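# Pull the lettered cube from the intact shelf strip

## Task

Remove the lettered cube sitting on the one strip of the shelf that is not broken. Until that cube is clear of the shelf, no other strip may be shifted in or out by more than a small amount, or the attempt fails. Afterwards the cube must be held motionless in the gripper, well above the table and in front of the shelf.

## Robot and tools

Robot: one arm with five joints and a two-finger gripper. From base to hand the joints are waist (-6.283 to 6.283 rad), shoulder (-2.059 to 2.094), elbow (-3.927 to 0.192), wrist pitch (-1.693 to 3.142) and wrist roll (-6.283 to 6.283). The waist spins the arm about its base axis. Shoulder, elbow and wrist pitch all bend within a single plane containing that axis, and wrist roll twists the hand. As a result the fingers can only be aimed inside the vertical plane through the base axis and the hand; they can never point sideways out of it. The base may sit tilted on the table, and any mount under it is treated as part of the arm by the clearance check.

Frame: every pose is in the scene frame. Its origin is on the table surface directly under the base, +z is up, and +y lies to the left when facing along +x. Positions are in metres. Orientations are quaternions written w first (qw, qx, qy, qz). The reported hand position can be a little off, more so at long reach.

Gripper: the fingers extend along the gripper's own +z axis and close along its y axis. end_effector_position is the point between the pads when closed, roughly 2 cm behind the fingertips; closing pushes the tips about 10 mm further along +z. Opening runs from -1 (closed) to +1 (fully open, 0.084 m). grip_measured reports the actual finger gap on that same scale. To keep something held, keep commanding a value clearly under grip_measured; a bigger gap between the two squeezes harder (about 24 N per pad at most for objects up to about 6 cm). Echoing back the measured value still presses lightly. Closing quickly can squeeze too hard.

A row is 8 numbers: x, y, z, qw, qx, qy, qz, opening. The first seven are an absolute target pose for the gripper in the scene frame; the eighth is the finger command.

execute_actions(actions): actions is a list of actions. Each action is a table of 0 to 15 rows, one row per 1/30 s control step. If fewer than 15 rows are given, the final row is repeated to fill 15 steps, so every action lasts 0.5 s. An empty list moves nothing and just returns state and images. An action is rejected if any target lies more than 0.6 m from the gripper's position at that action's start, measured along any of the gripper's axes. If any action is malformed, or the first one fails that check against the latest reported state, nothing in the call runs.

Each step, the command is clipped to at most 70 mm and 16 degrees from where the gripper actually is, then joints are driven toward it by damped inverse kinematics. A distant target is therefore not reached in one action, and after the action the arm only continues to the last clipped pose, so send the remainder next. Joint targets move at most 3.14 rad/s.

move(target, speed, blocking): target is one row, an absolute pose plus opening. The gripper follows a straight line toward it, turning the shorter way. speed is the path's top linear speed, 0.002 to 0.5 m/s (default 0.25); rotation is capped at twice that number in rad/s. The path takes between 0.5 and 10 s and is cut off at 10 s. The opening is applied at the start. The path ignores obstacles, and the real hand can lag, deviate or overshoot speed, especially with the arm nearly straight. With the hand tilted, a straight path at fixed orientation often finishes held or off_target. The result adds a "move:" line giving the ending (done, off_target, moving, held, fault) and limits (paced = commanded pose clipped; held = some steps blocked, after which the arm may jump faster), plus distance to target. With blocking=false the reply comes after 0.5 s while the arm keeps going; poll with wait(0), and call wait or stop before any new move or execute_actions.

wait(seconds): 0 to 10 s, arm holds its last command; returns early if a running move ends. stop(): brakes a running move; needs space to slow down, fingers keep moving. zoom_image(camera, region): camera is cam_high, cam_low or cam_wrist; region is [x0, y0, x1, y1] in pixels from the top-left, at most 504 by 504. show_instructions(): shows the reference images. finished_scene(scene): ends the given scene (1 or 2) permanently and reports success.

Results: a state line with pose and linear/angular velocities; "Hand target", the pose currently being driven toward; "pose unreachable" when the clearance check altered or blocked a command; grip_measured; images from cam_high, cam_low, cam_wrist (each 672x504), with calibration lines for any camera that changed. MOTOR HOT appears from 65 °C; at 80 °C an OVER-TEMPERATURE FAULT brakes the arm until it cools. Holding a load heats motors, even while idle.

Torque fault: if contact torque hits a joint's limit (waist 45, shoulder 45, elbow 27, wrist pitch 18, wrist roll 18 N m, held weight included), the arm halts, backs that joint off, stays still 10 s and drops the rest of the call.

Avoid: nudging the other strips before the cube is out, knocking anything off the table, fast or deep pushes into contact, dropping or slipping the cube, and slamming the gripper shut. A loose object may occasionally get a small push from outside.

Each tool is called after "Emit:" by a JSON object that holds its "name" and its "arguments".

Reference images:

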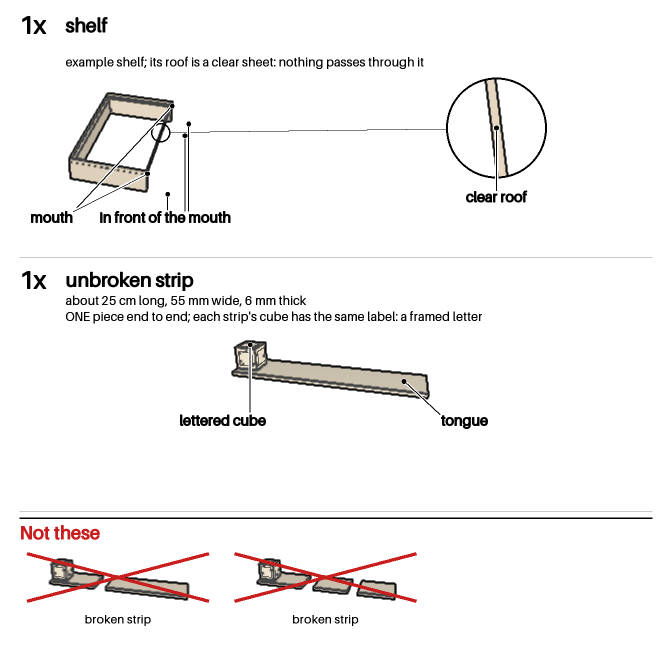

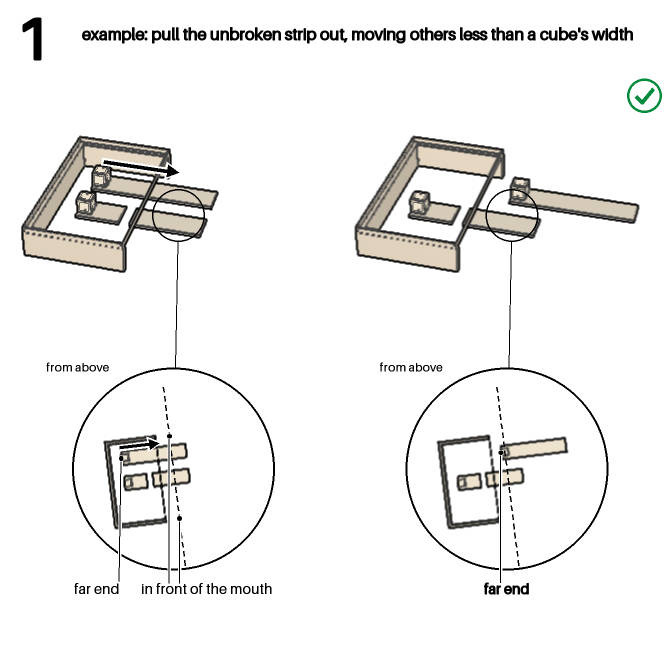

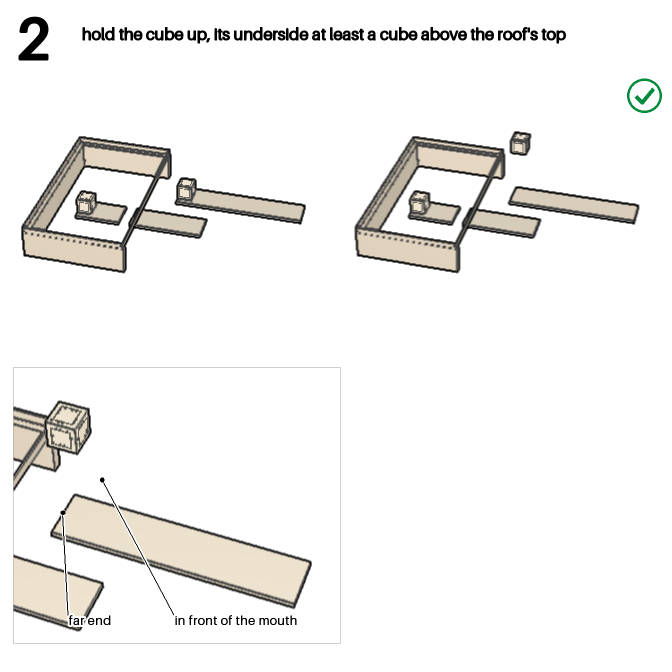

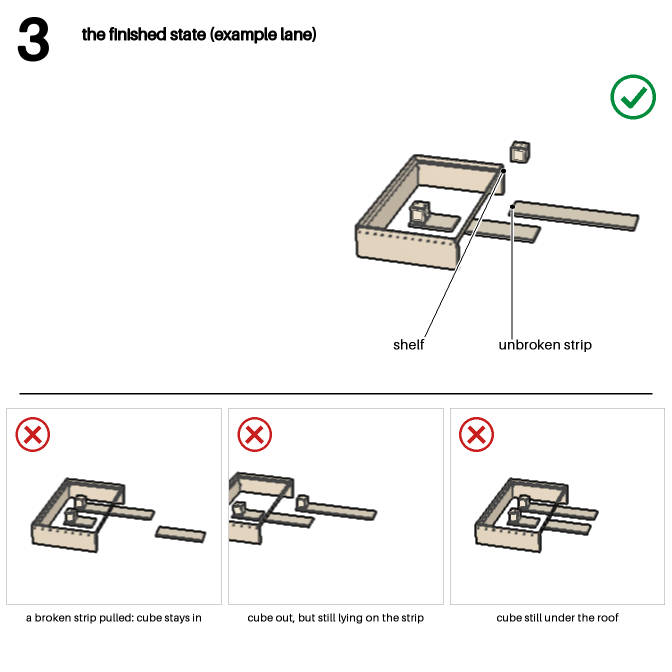

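## Session

Emit:
{"name": "execute_actions", "arguments": {"actions": []}}

Emit:
{"name": "zoom_image", "arguments": {"camera": "cam_high", "region": [150,100,550,400]}}

Scene clock: 0.00 s.
end_effector_position=(+0.7595, -0.1242, +0.2930) grip_measured=+1.00 end_effector_quat_wxyz=(-0.403, +0.494, -0.449, +0.626) end_effector_velocity=(+0.000, -0.000, +0.000) end_effector_angular_velocity=(+0.001, +0.001, -0.000)
Joint positions: [-0.195  0.89  -1.563 -1.004  1.322  0.084]
Joint velocities: [-0.    -0.001  0.     0.002  0.001 -0.   ]
Hand target: +0.759, -0.124, +0.293; -0.403, +0.494, -0.449, +0.626

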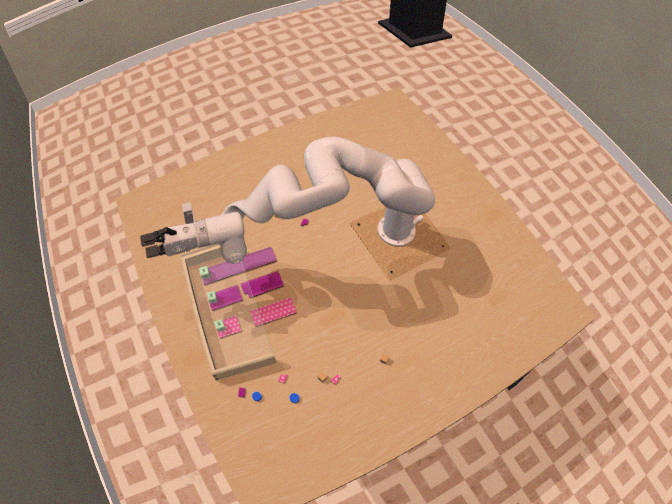

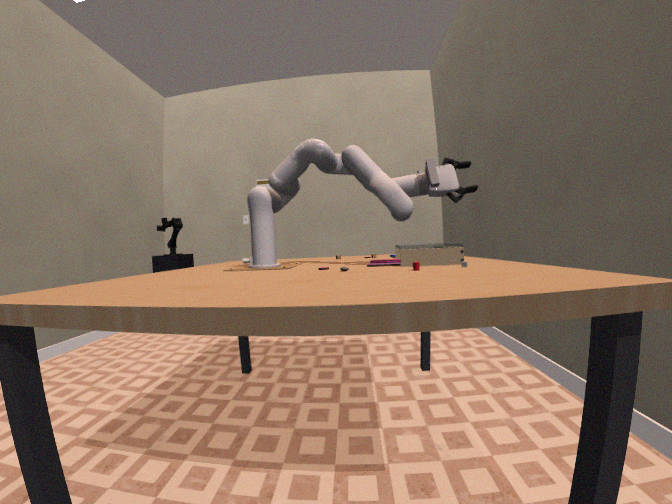

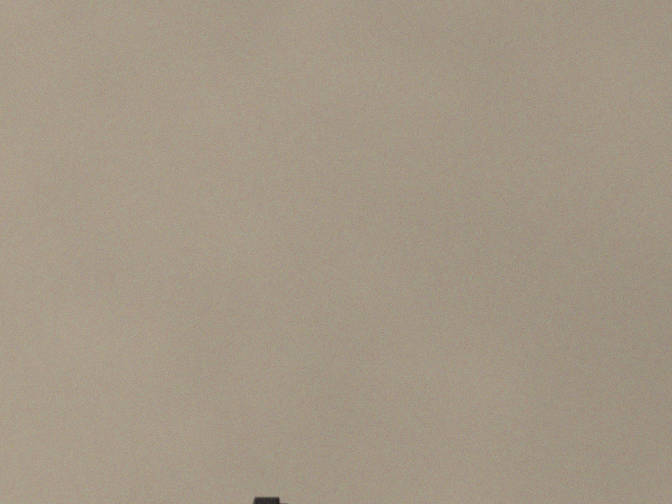

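Region (150, 100, 550, 400) of cam_high's 672x504 image, scaled by 1.260, with more detail than that image has; it fills the top 378 rows of this view, and the rest is white.

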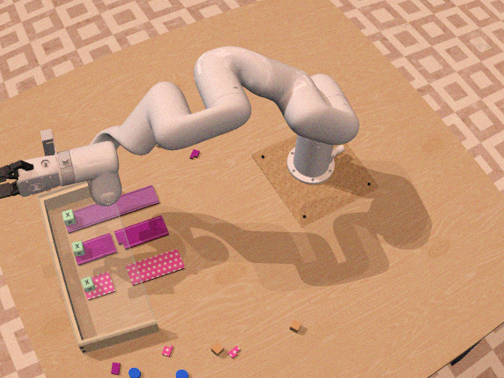

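Emit:
{"name": "move", "arguments": {"target": [0.45,-0.062,0.2,0,0.998,-0.065,0,1], "speed": 0.4}}

Emit:
{"name": "zoom_image", "arguments": {"camera": "cam_high", "region": [170,190,340,350]}}

Scene clock: 24.47 s.
end_effector_position=(+0.4500, -0.0627, +0.1992) grip_measured=+1.00 end_effector_quat_wxyz=(+0.006, +0.998, -0.066, -0.000) end_effector_velocity=(-0.000, +0.000, -0.001) end_effector_angular_velocity=(+0.001, +0.007, +0.004)
Joint positions: [-0.172 -0.029 -1.011  1.043 -0.011  0.084]
Joint velocities: [ 0.     0.005 -0.005  0.007 -0.004  0.   ]
Hand target: +0.450, -0.063, +0.199; +0.006, +0.998, -0.066, -0.001
Off the commanded pose: 0.001 m, 1 deg.
move: done; limits=paced
camera_calibration (this result's frames):
cam_wrist: T_world_to_cam=[[-0.14392, -0.989149, 0.0295222, 0.0273315], [-0.989578, 0.143712, -0.0090424, 0.522016], [0.00470159, -0.0305159, -0.999523, 0.328814], [0, 0, 0, 1]] pos_world=[0.518964, -0.0379511, 0.332571]

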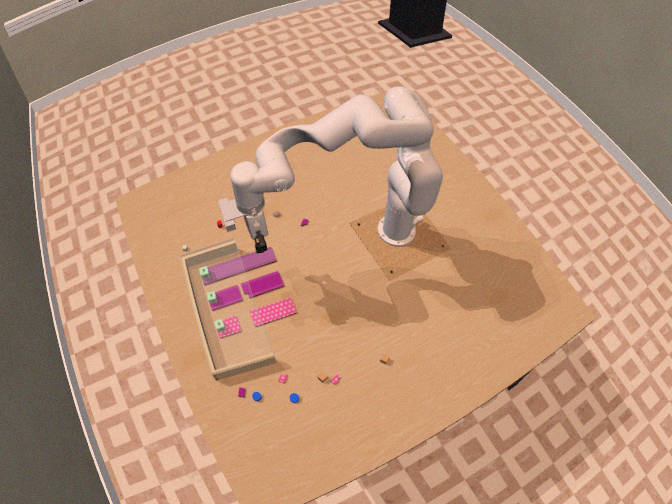

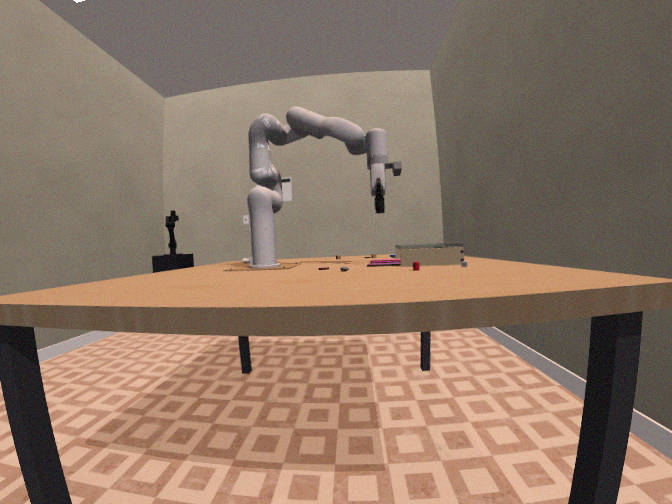

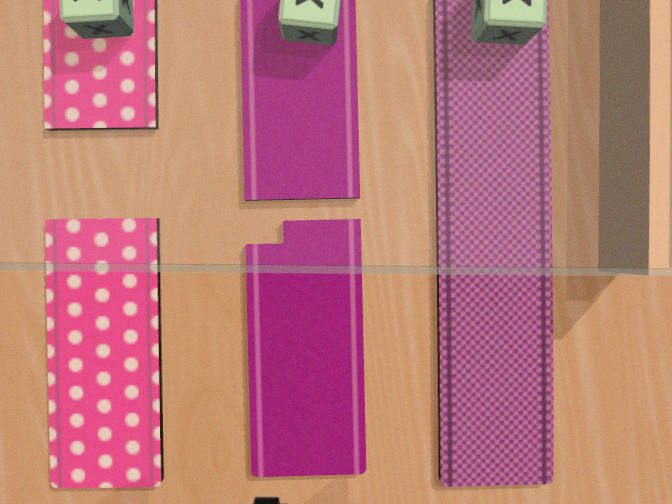

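Region (170, 190, 340, 350) of cam_high's 672x504 image, scaled by 2.965, with more detail than that image has; it fills the top 474 rows of this view, and the rest is white.

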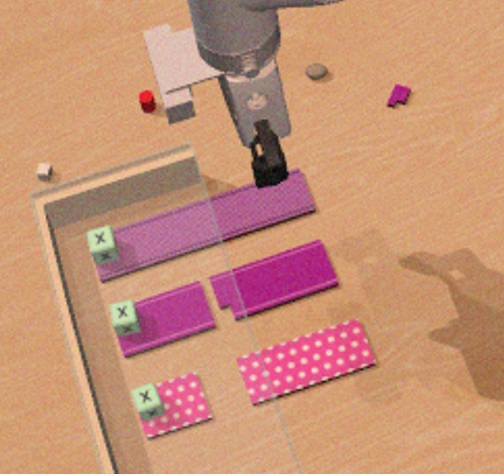

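Emit:
{"name": "move", "arguments": {"target": [0.42,-0.115,0.09,0,0.998,-0.07,0,1]}}

Emit:
{"name": "zoom_image", "arguments": {"camera": "cam_high", "region": [200,170,340,310]}}

Emit:
{"name": "zoom_image", "arguments": {"camera": "cam_low", "region": [320,190,480,290]}}

Scene clock: 50.03 s.
end_effector_position=(+0.4207, -0.1150, +0.0905) grip_measured=+1.00 end_effector_quat_wxyz=(+0.006, +0.998, -0.070, -0.001) end_effector_velocity=(-0.002, -0.000, -0.004) end_effector_angular_velocity=(+0.002, +0.006, -0.001)
Joint positions: [-0.298  0.091 -0.804  0.717 -0.13   0.084]
Joint velocities: [-0.002  0.006  0.004 -0.004 -0.001  0.   ]
Hand target: +0.420, -0.115, +0.090; +0.006, +0.998, -0.070, -0.001
Off the commanded pose: 0.001 m, 1 deg.
move: done
camera_calibration (this result's frames):
cam_wrist: T_world_to_cam=[[-0.150835, -0.988135, 0.0289605, -0.0223834], [-0.988553, 0.150668, -0.00788784, 0.499856], [0.00343083, -0.0298187, -0.999549, 0.219294], [0, 0, 0, 1]] pos_world=[0.490006, -0.0908911, 0.223786]

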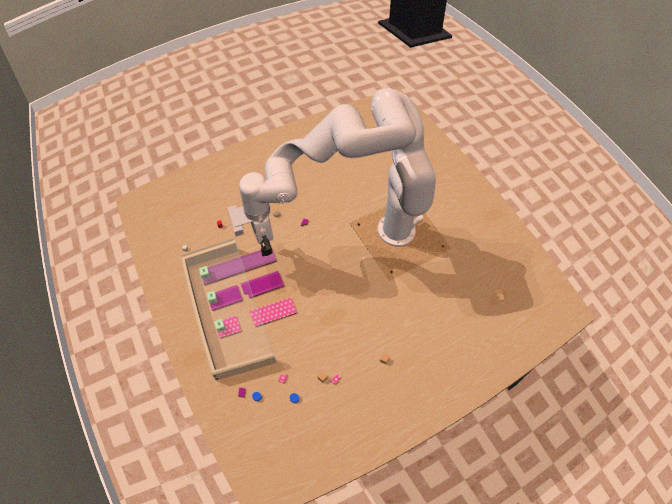

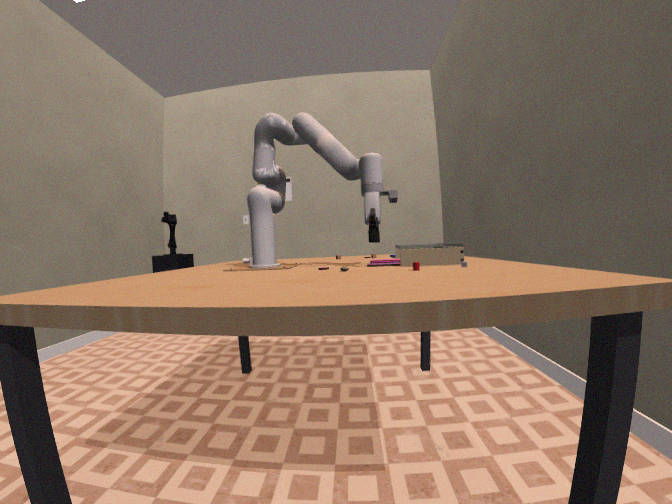

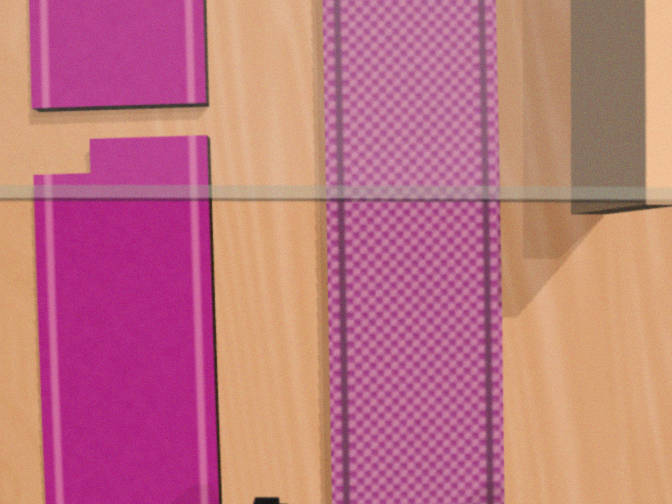

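Region (200, 170, 340, 310) of cam_high's 672x504 image, scaled by 3.600, with more detail than that image has.

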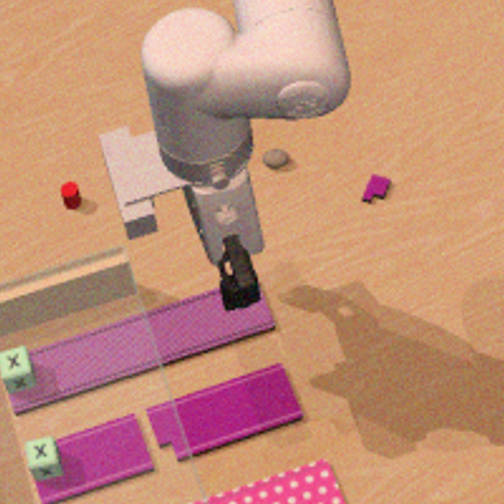

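Region (320, 190, 480, 290) of cam_low's 672x504 image, scaled by 3.150, with more detail than that image has; it fills the top 315 rows of this view, and the rest is white.

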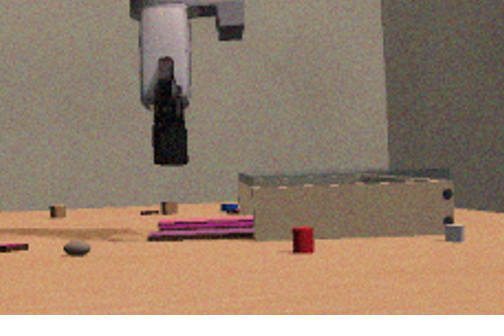

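Emit:
{"name": "move", "arguments": {"target": [0.435,-0.117,0.03,0,0.998,-0.07,0,0.8], "speed": 0.08}}

Emit:
{"name": "zoom_image", "arguments": {"camera": "cam_low", "region": [350,220,420,280]}}

Scene clock: 57.73 s.
end_effector_position=(+0.4353, -0.1171, +0.0304) grip_measured=+0.80 end_effector_quat_wxyz=(+0.006, +0.998, -0.070, -0.001) end_effector_velocity=(-0.000, +0.000, -0.002) end_effector_angular_velocity=(+0.001, +0.002, +0.000)
Joint positions: [-0.292  0.275 -0.834  0.564 -0.123  0.077]
Joint velocities: [ 0.     0.005 -0.002 -0.001  0.    -0.   ]
Hand target: +0.435, -0.117, +0.030; +0.006, +0.998, -0.070, -0.001
Off the commanded pose: 0.001 m, 1 deg.
move: done
camera_calibration (this result's frames):
cam_wrist: T_world_to_cam=[[-0.151088, -0.988096, 0.0289461, -0.0203181], [-0.988516, 0.150932, -0.00752235, 0.51412], [0.00306393, -0.0297502, -0.999553, 0.159312], [0, 0, 0, 1]] pos_world=[0.504657, -0.0929336, 0.163696]

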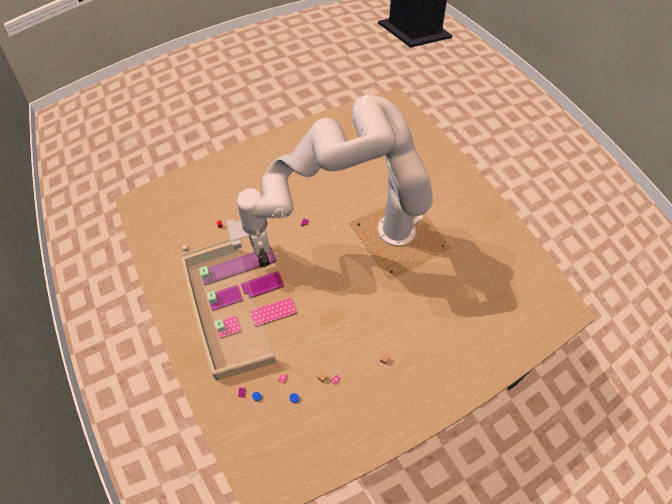

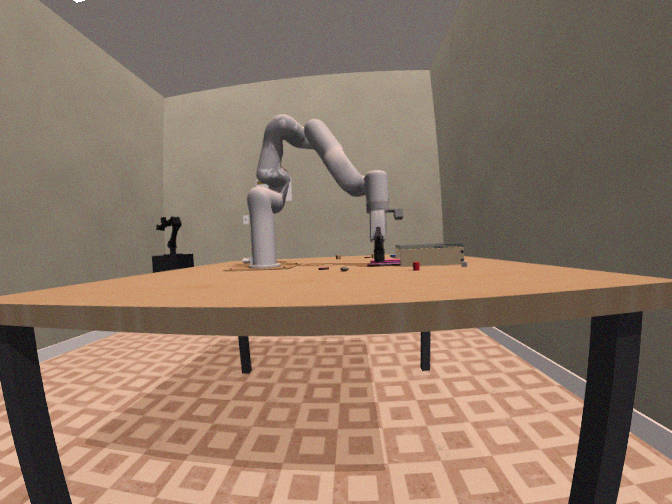

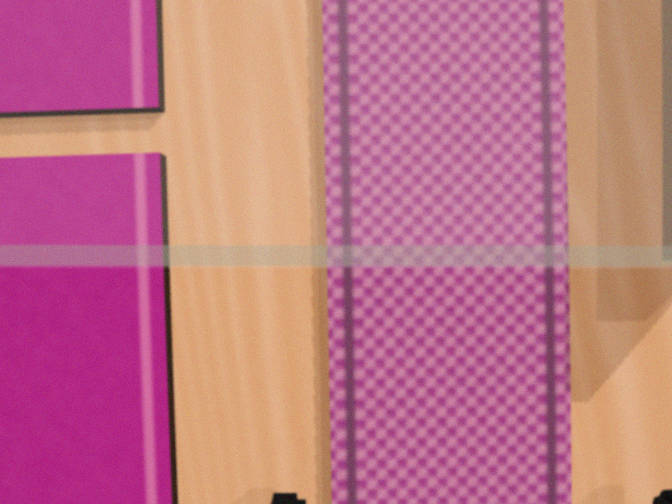

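Region (350, 220, 420, 280) of cam_low's 672x504 image, scaled by 7.200, with more detail than that image has; it fills the top 432 rows of this view, and the rest is white.

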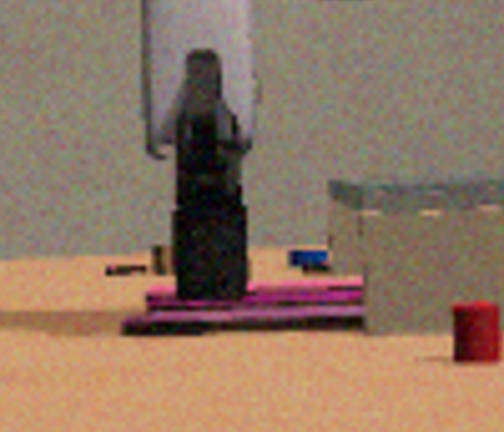

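Emit:
{"name": "move", "arguments": {"target": [0.435,-0.113,0.016,0,0.998,-0.07,0,0.7], "speed": 0.03}}

Emit:
{"name": "move", "arguments": {"target": [0.435,-0.113,0.016,0,0.998,-0.07,0,0]}}

Emit:
{"name": "zoom_image", "arguments": {"camera": "cam_low", "region": [350,220,420,280]}}

Scene clock: 64.60 s.
end_effector_position=(+0.4351, -0.1131, +0.0162) grip_measured=+0.70 end_effector_quat_wxyz=(+0.006, +0.998, -0.070, -0.001) end_effector_velocity=(+0.001, -0.000, -0.001) end_effector_angular_velocity=(-0.001, -0.003, -0.001)
Joint positions: [-0.283  0.31  -0.829  0.525 -0.115  0.073]
Joint velocities: [-0.     0.003 -0.    -0.006  0.001  0.   ]
Hand target: +0.435, -0.113, +0.016; +0.006, +0.998, -0.070, -0.001
Off the commanded pose: 0.000 m, 1 deg.
move: done
camera_calibration (this result's frames):
cam_wrist: T_world_to_cam=[[-0.151083, -0.988097, 0.0289659, -0.0160008], [-0.988517, 0.150933, -0.00729398, 0.513248], [0.00283524, -0.0297353, -0.999554, 0.145339], [0, 0, 0, 1]] pos_world=[0.504525, -0.0889547, 0.149481]

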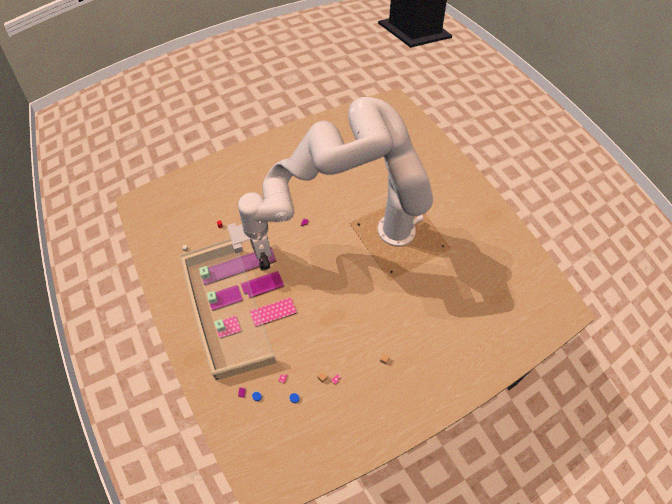

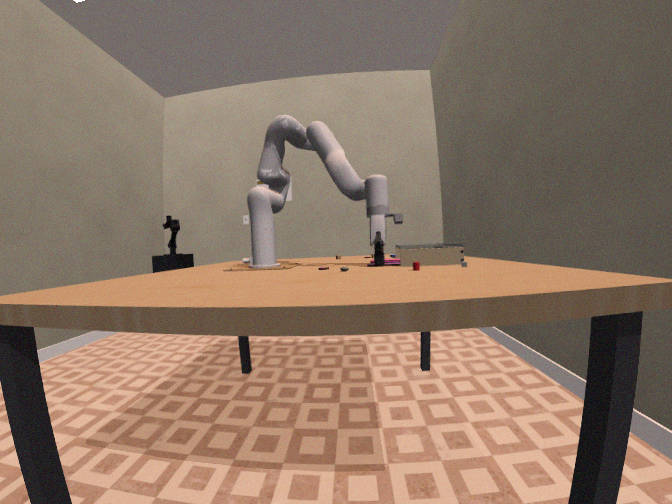

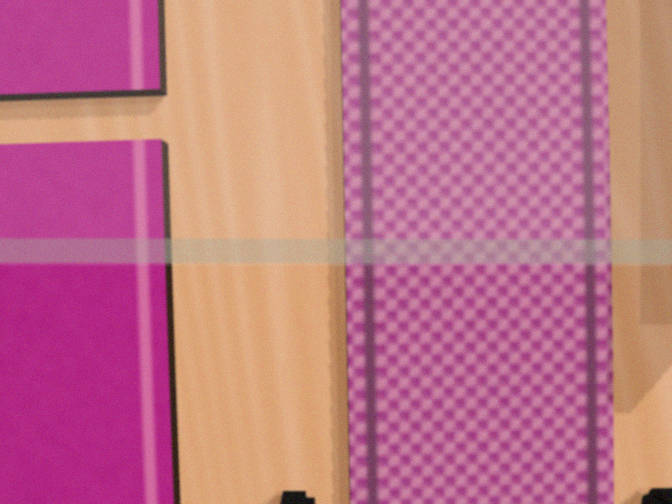

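Scene clock: 65.30 s.
end_effector_position=(+0.4374, -0.1133, +0.0184) grip_measured=+0.30 end_effector_quat_wxyz=(+0.007, +0.998, -0.070, +0.002) end_effector_velocity=(-0.001, +0.000, -0.000) end_effector_angular_velocity=(+0.000, +0.001, -0.001)
Joint positions: [-0.283  0.307 -0.831  0.523 -0.114  0.057]
Joint velocities: [-0.001 -0.002  0.004 -0.001  0.001  0.   ]
Hand target: +0.435, -0.113, +0.016; +0.006, +0.998, -0.070, -0.001
Off the commanded pose: 0.003 m, 1 deg.
move: done
camera_calibration (this result's frames):
cam_wrist: T_world_to_cam=[[-0.150649, -0.988143, 0.0296472, -0.0161812], [-0.988544, 0.150294, -0.0138728, 0.515603], [0.00925254, -0.0313975, -0.999464, 0.144484], [0, 0, 0, 1]] pos_world=[0.505922, -0.0889448, 0.152039]

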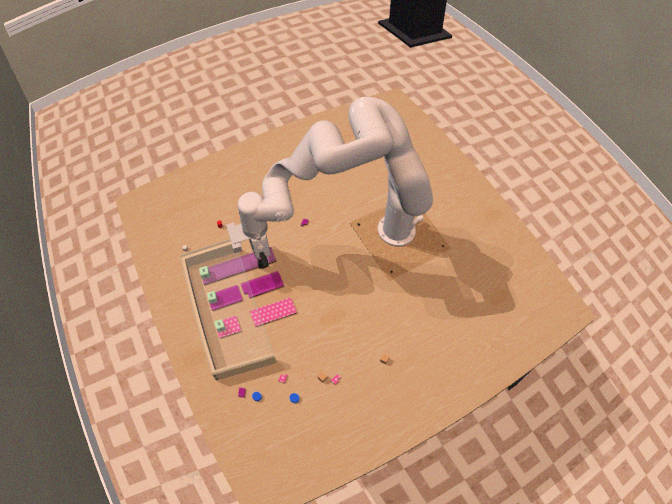

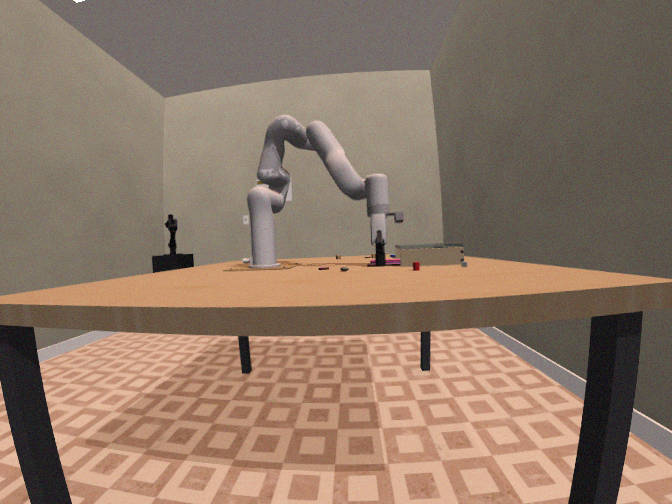

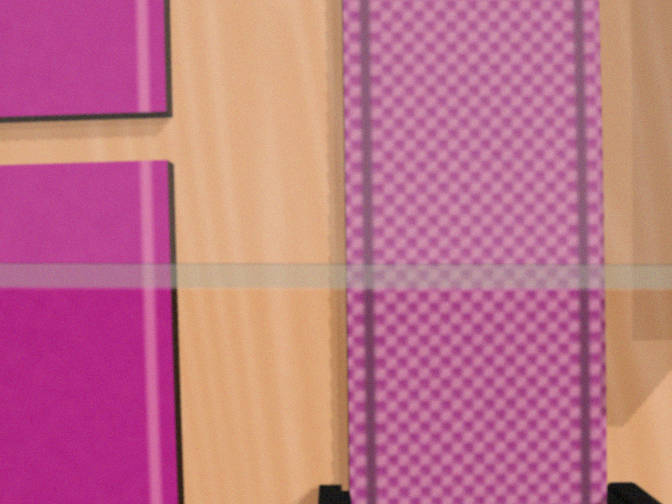

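Region (350, 220, 420, 280) of cam_low's 672x504 image, scaled by 7.200, with more detail than that image has; it fills the top 432 rows of this view, and the rest is white.

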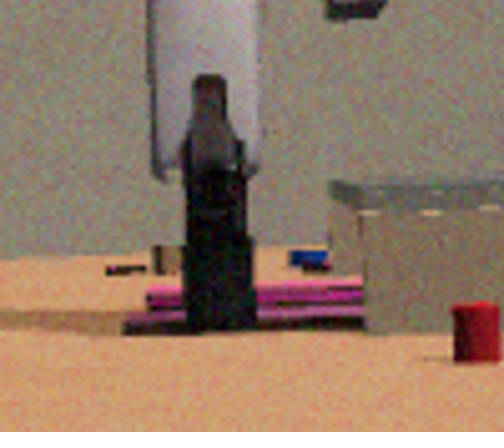

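Emit:
{"name": "move", "arguments": {"target": [0.257,-0.088,0.0195,0,0.998,-0.07,0,0], "speed": 0.07}}

Emit:
{"name": "move", "arguments": {"target": [0.257,-0.088,0.0195,0,0.998,-0.07,0,0.8]}}

Emit:
{"name": "move", "arguments": {"target": [0.37,-0.104,0.15,0,0.998,-0.07,0,0.8]}}

Scene clock: 74.90 s.
end_effector_position=(+0.2557, -0.0880, +0.0182) grip_measured=+0.30 end_effector_quat_wxyz=(+0.005, +0.998, -0.070, -0.003) end_effector_velocity=(+0.001, -0.000, +0.002) end_effector_angular_velocity=(-0.002, -0.005, +0.000)
Joint positions: [-0.361 -0.186 -0.187  0.383 -0.192  0.057]
Joint velocities: [-0.    -0.009  0.003  0.    -0.    -0.   ]
Hand target: +0.257, -0.088, +0.019; +0.006, +0.998, -0.070, -0.002
Off the commanded pose: 0.002 m, 1 deg.
move: done
camera_calibration (this result's frames):
cam_wrist: T_world_to_cam=[[-0.150954, -0.988152, 0.0277104, -0.0183922], [-0.988539, 0.15094, -0.00261155, 0.332047], [-0.00160199, -0.0277871, -0.999613, 0.149827], [0, 0, 0, 1]] pos_world=[0.325705, -0.0641302, 0.151146]

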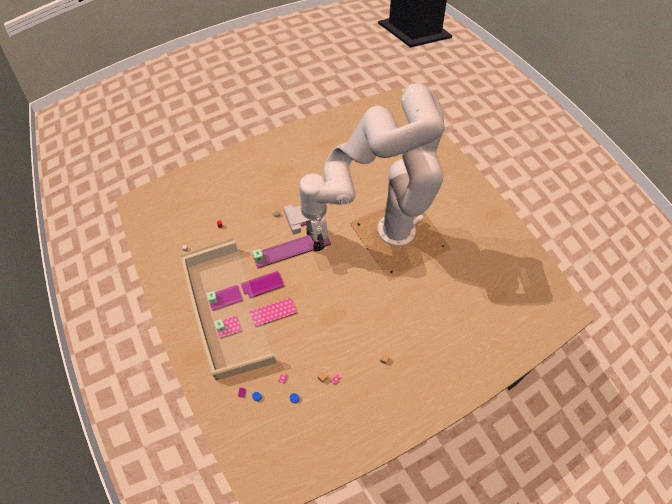

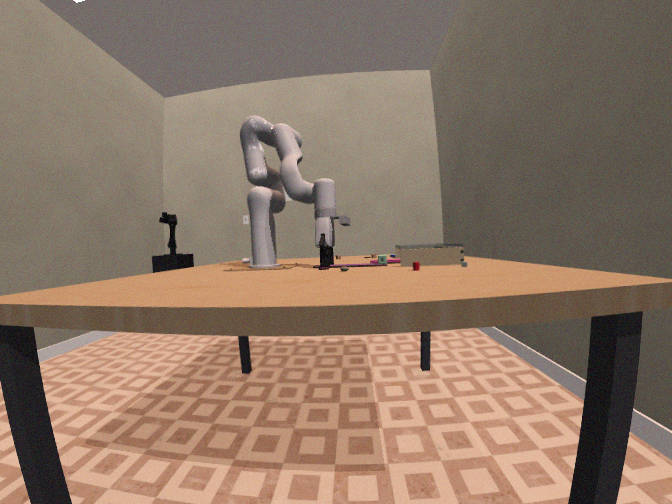

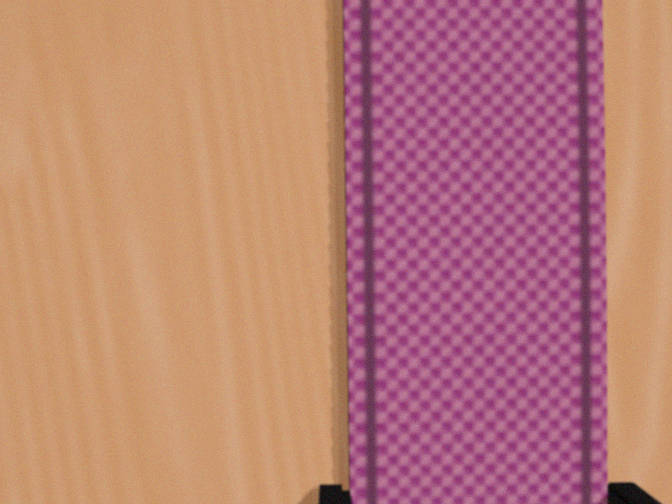

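Scene clock: 75.60 s.
end_effector_position=(+0.2568, -0.0880, +0.0194) grip_measured=+0.80 end_effector_quat_wxyz=(+0.006, +0.998, -0.070, -0.002) end_effector_velocity=(+0.001, -0.000, +0.001) end_effector_angular_velocity=(-0.001, -0.003, +0.000)
Joint positions: [-0.359 -0.19  -0.188  0.385 -0.191  0.077]
Joint velocities: [ 0.    -0.004 -0.001  0.002  0.     0.   ]
Hand target: +0.257, -0.088, +0.020; +0.006, +0.998, -0.070, -0.002
Off the commanded pose: 0.000 m, 1 deg.
move: done
camera_calibration (this result's frames):
cam_wrist: T_world_to_cam=[[-0.15104, -0.988123, 0.0282896, -0.0182086], [-0.988527, 0.150938, -0.00573464, 0.333201], [0.00139657, -0.0288312, -0.999583, 0.150199], [0, 0, 0, 1]] pos_world=[0.326418, -0.0639545, 0.152562]

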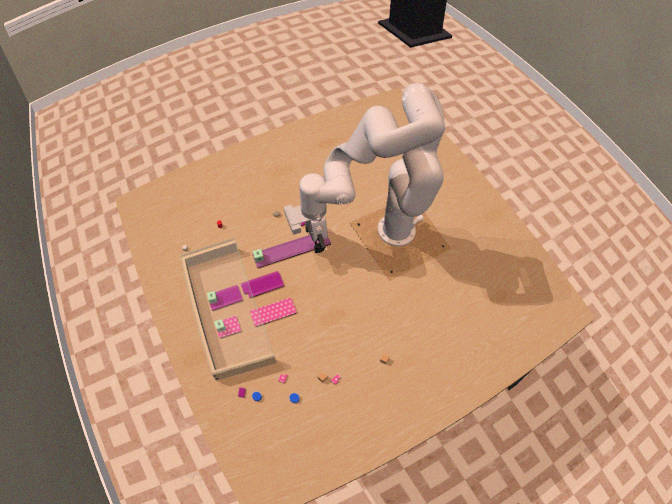

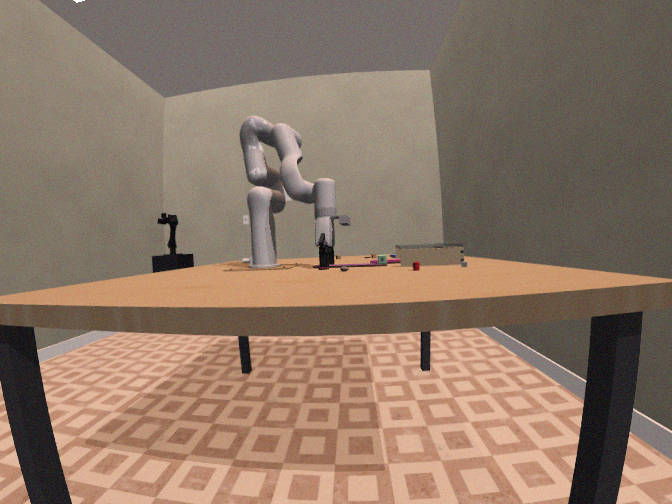

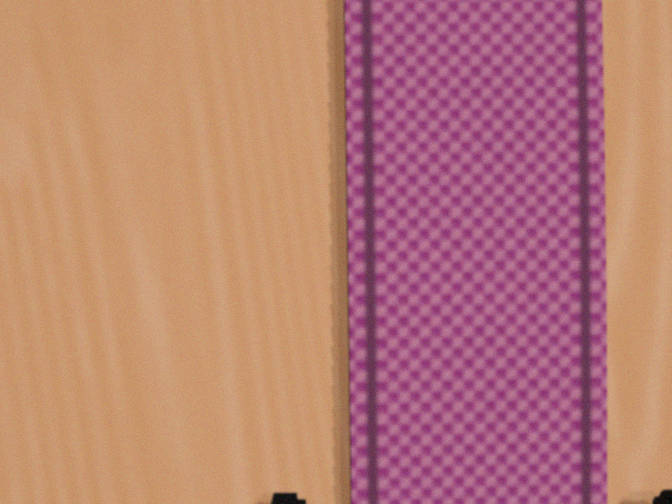

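Scene clock: 76.77 s.
end_effector_position=(+0.3691, -0.1035, +0.1496) grip_measured=+0.80 end_effector_quat_wxyz=(+0.006, +0.998, -0.070, -0.002) end_effector_velocity=(+0.004, -0.001, +0.005) end_effector_angular_velocity=(-0.001, -0.004, +0.001)
Joint positions: [-0.307 -0.195 -0.68   0.882 -0.138  0.077]
Joint velocities: [ 0.     0.003 -0.017  0.009 -0.001 -0.   ]
Hand target: +0.370, -0.104, +0.150; +0.006, +0.998, -0.070, -0.001
Off the commanded pose: 0.001 m, 1 deg.
move: done
camera_calibration (this result's frames):
cam_wrist: T_world_to_cam=[[-0.151121, -0.9881, 0.0286345, -0.0203497], [-0.988514, 0.151022, -0.00563398, 0.447281], [0.00124251, -0.0291571, -0.999574, 0.279766], [0, 0, 0, 1]] pos_world=[0.438721, -0.0794994, 0.28275]

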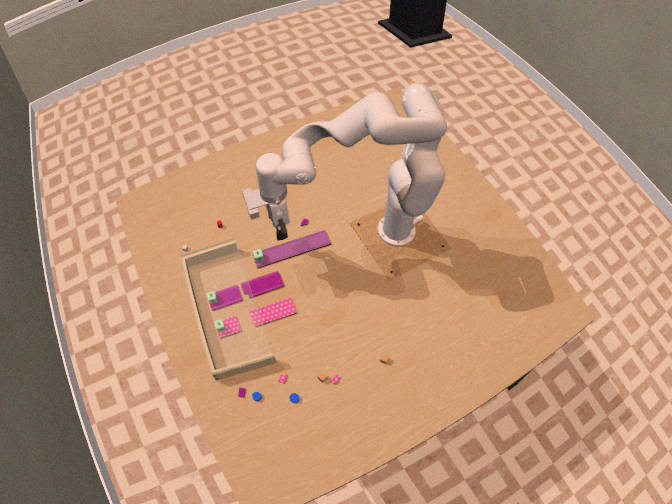

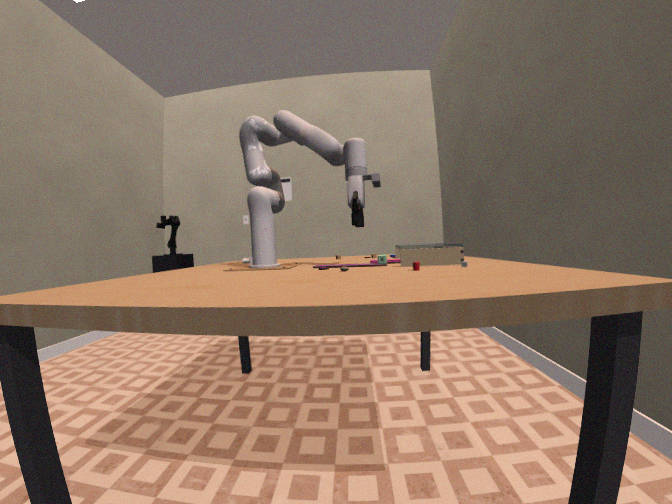

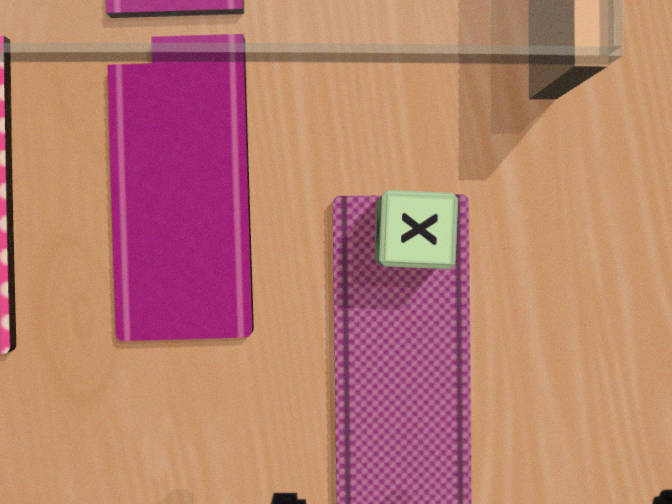

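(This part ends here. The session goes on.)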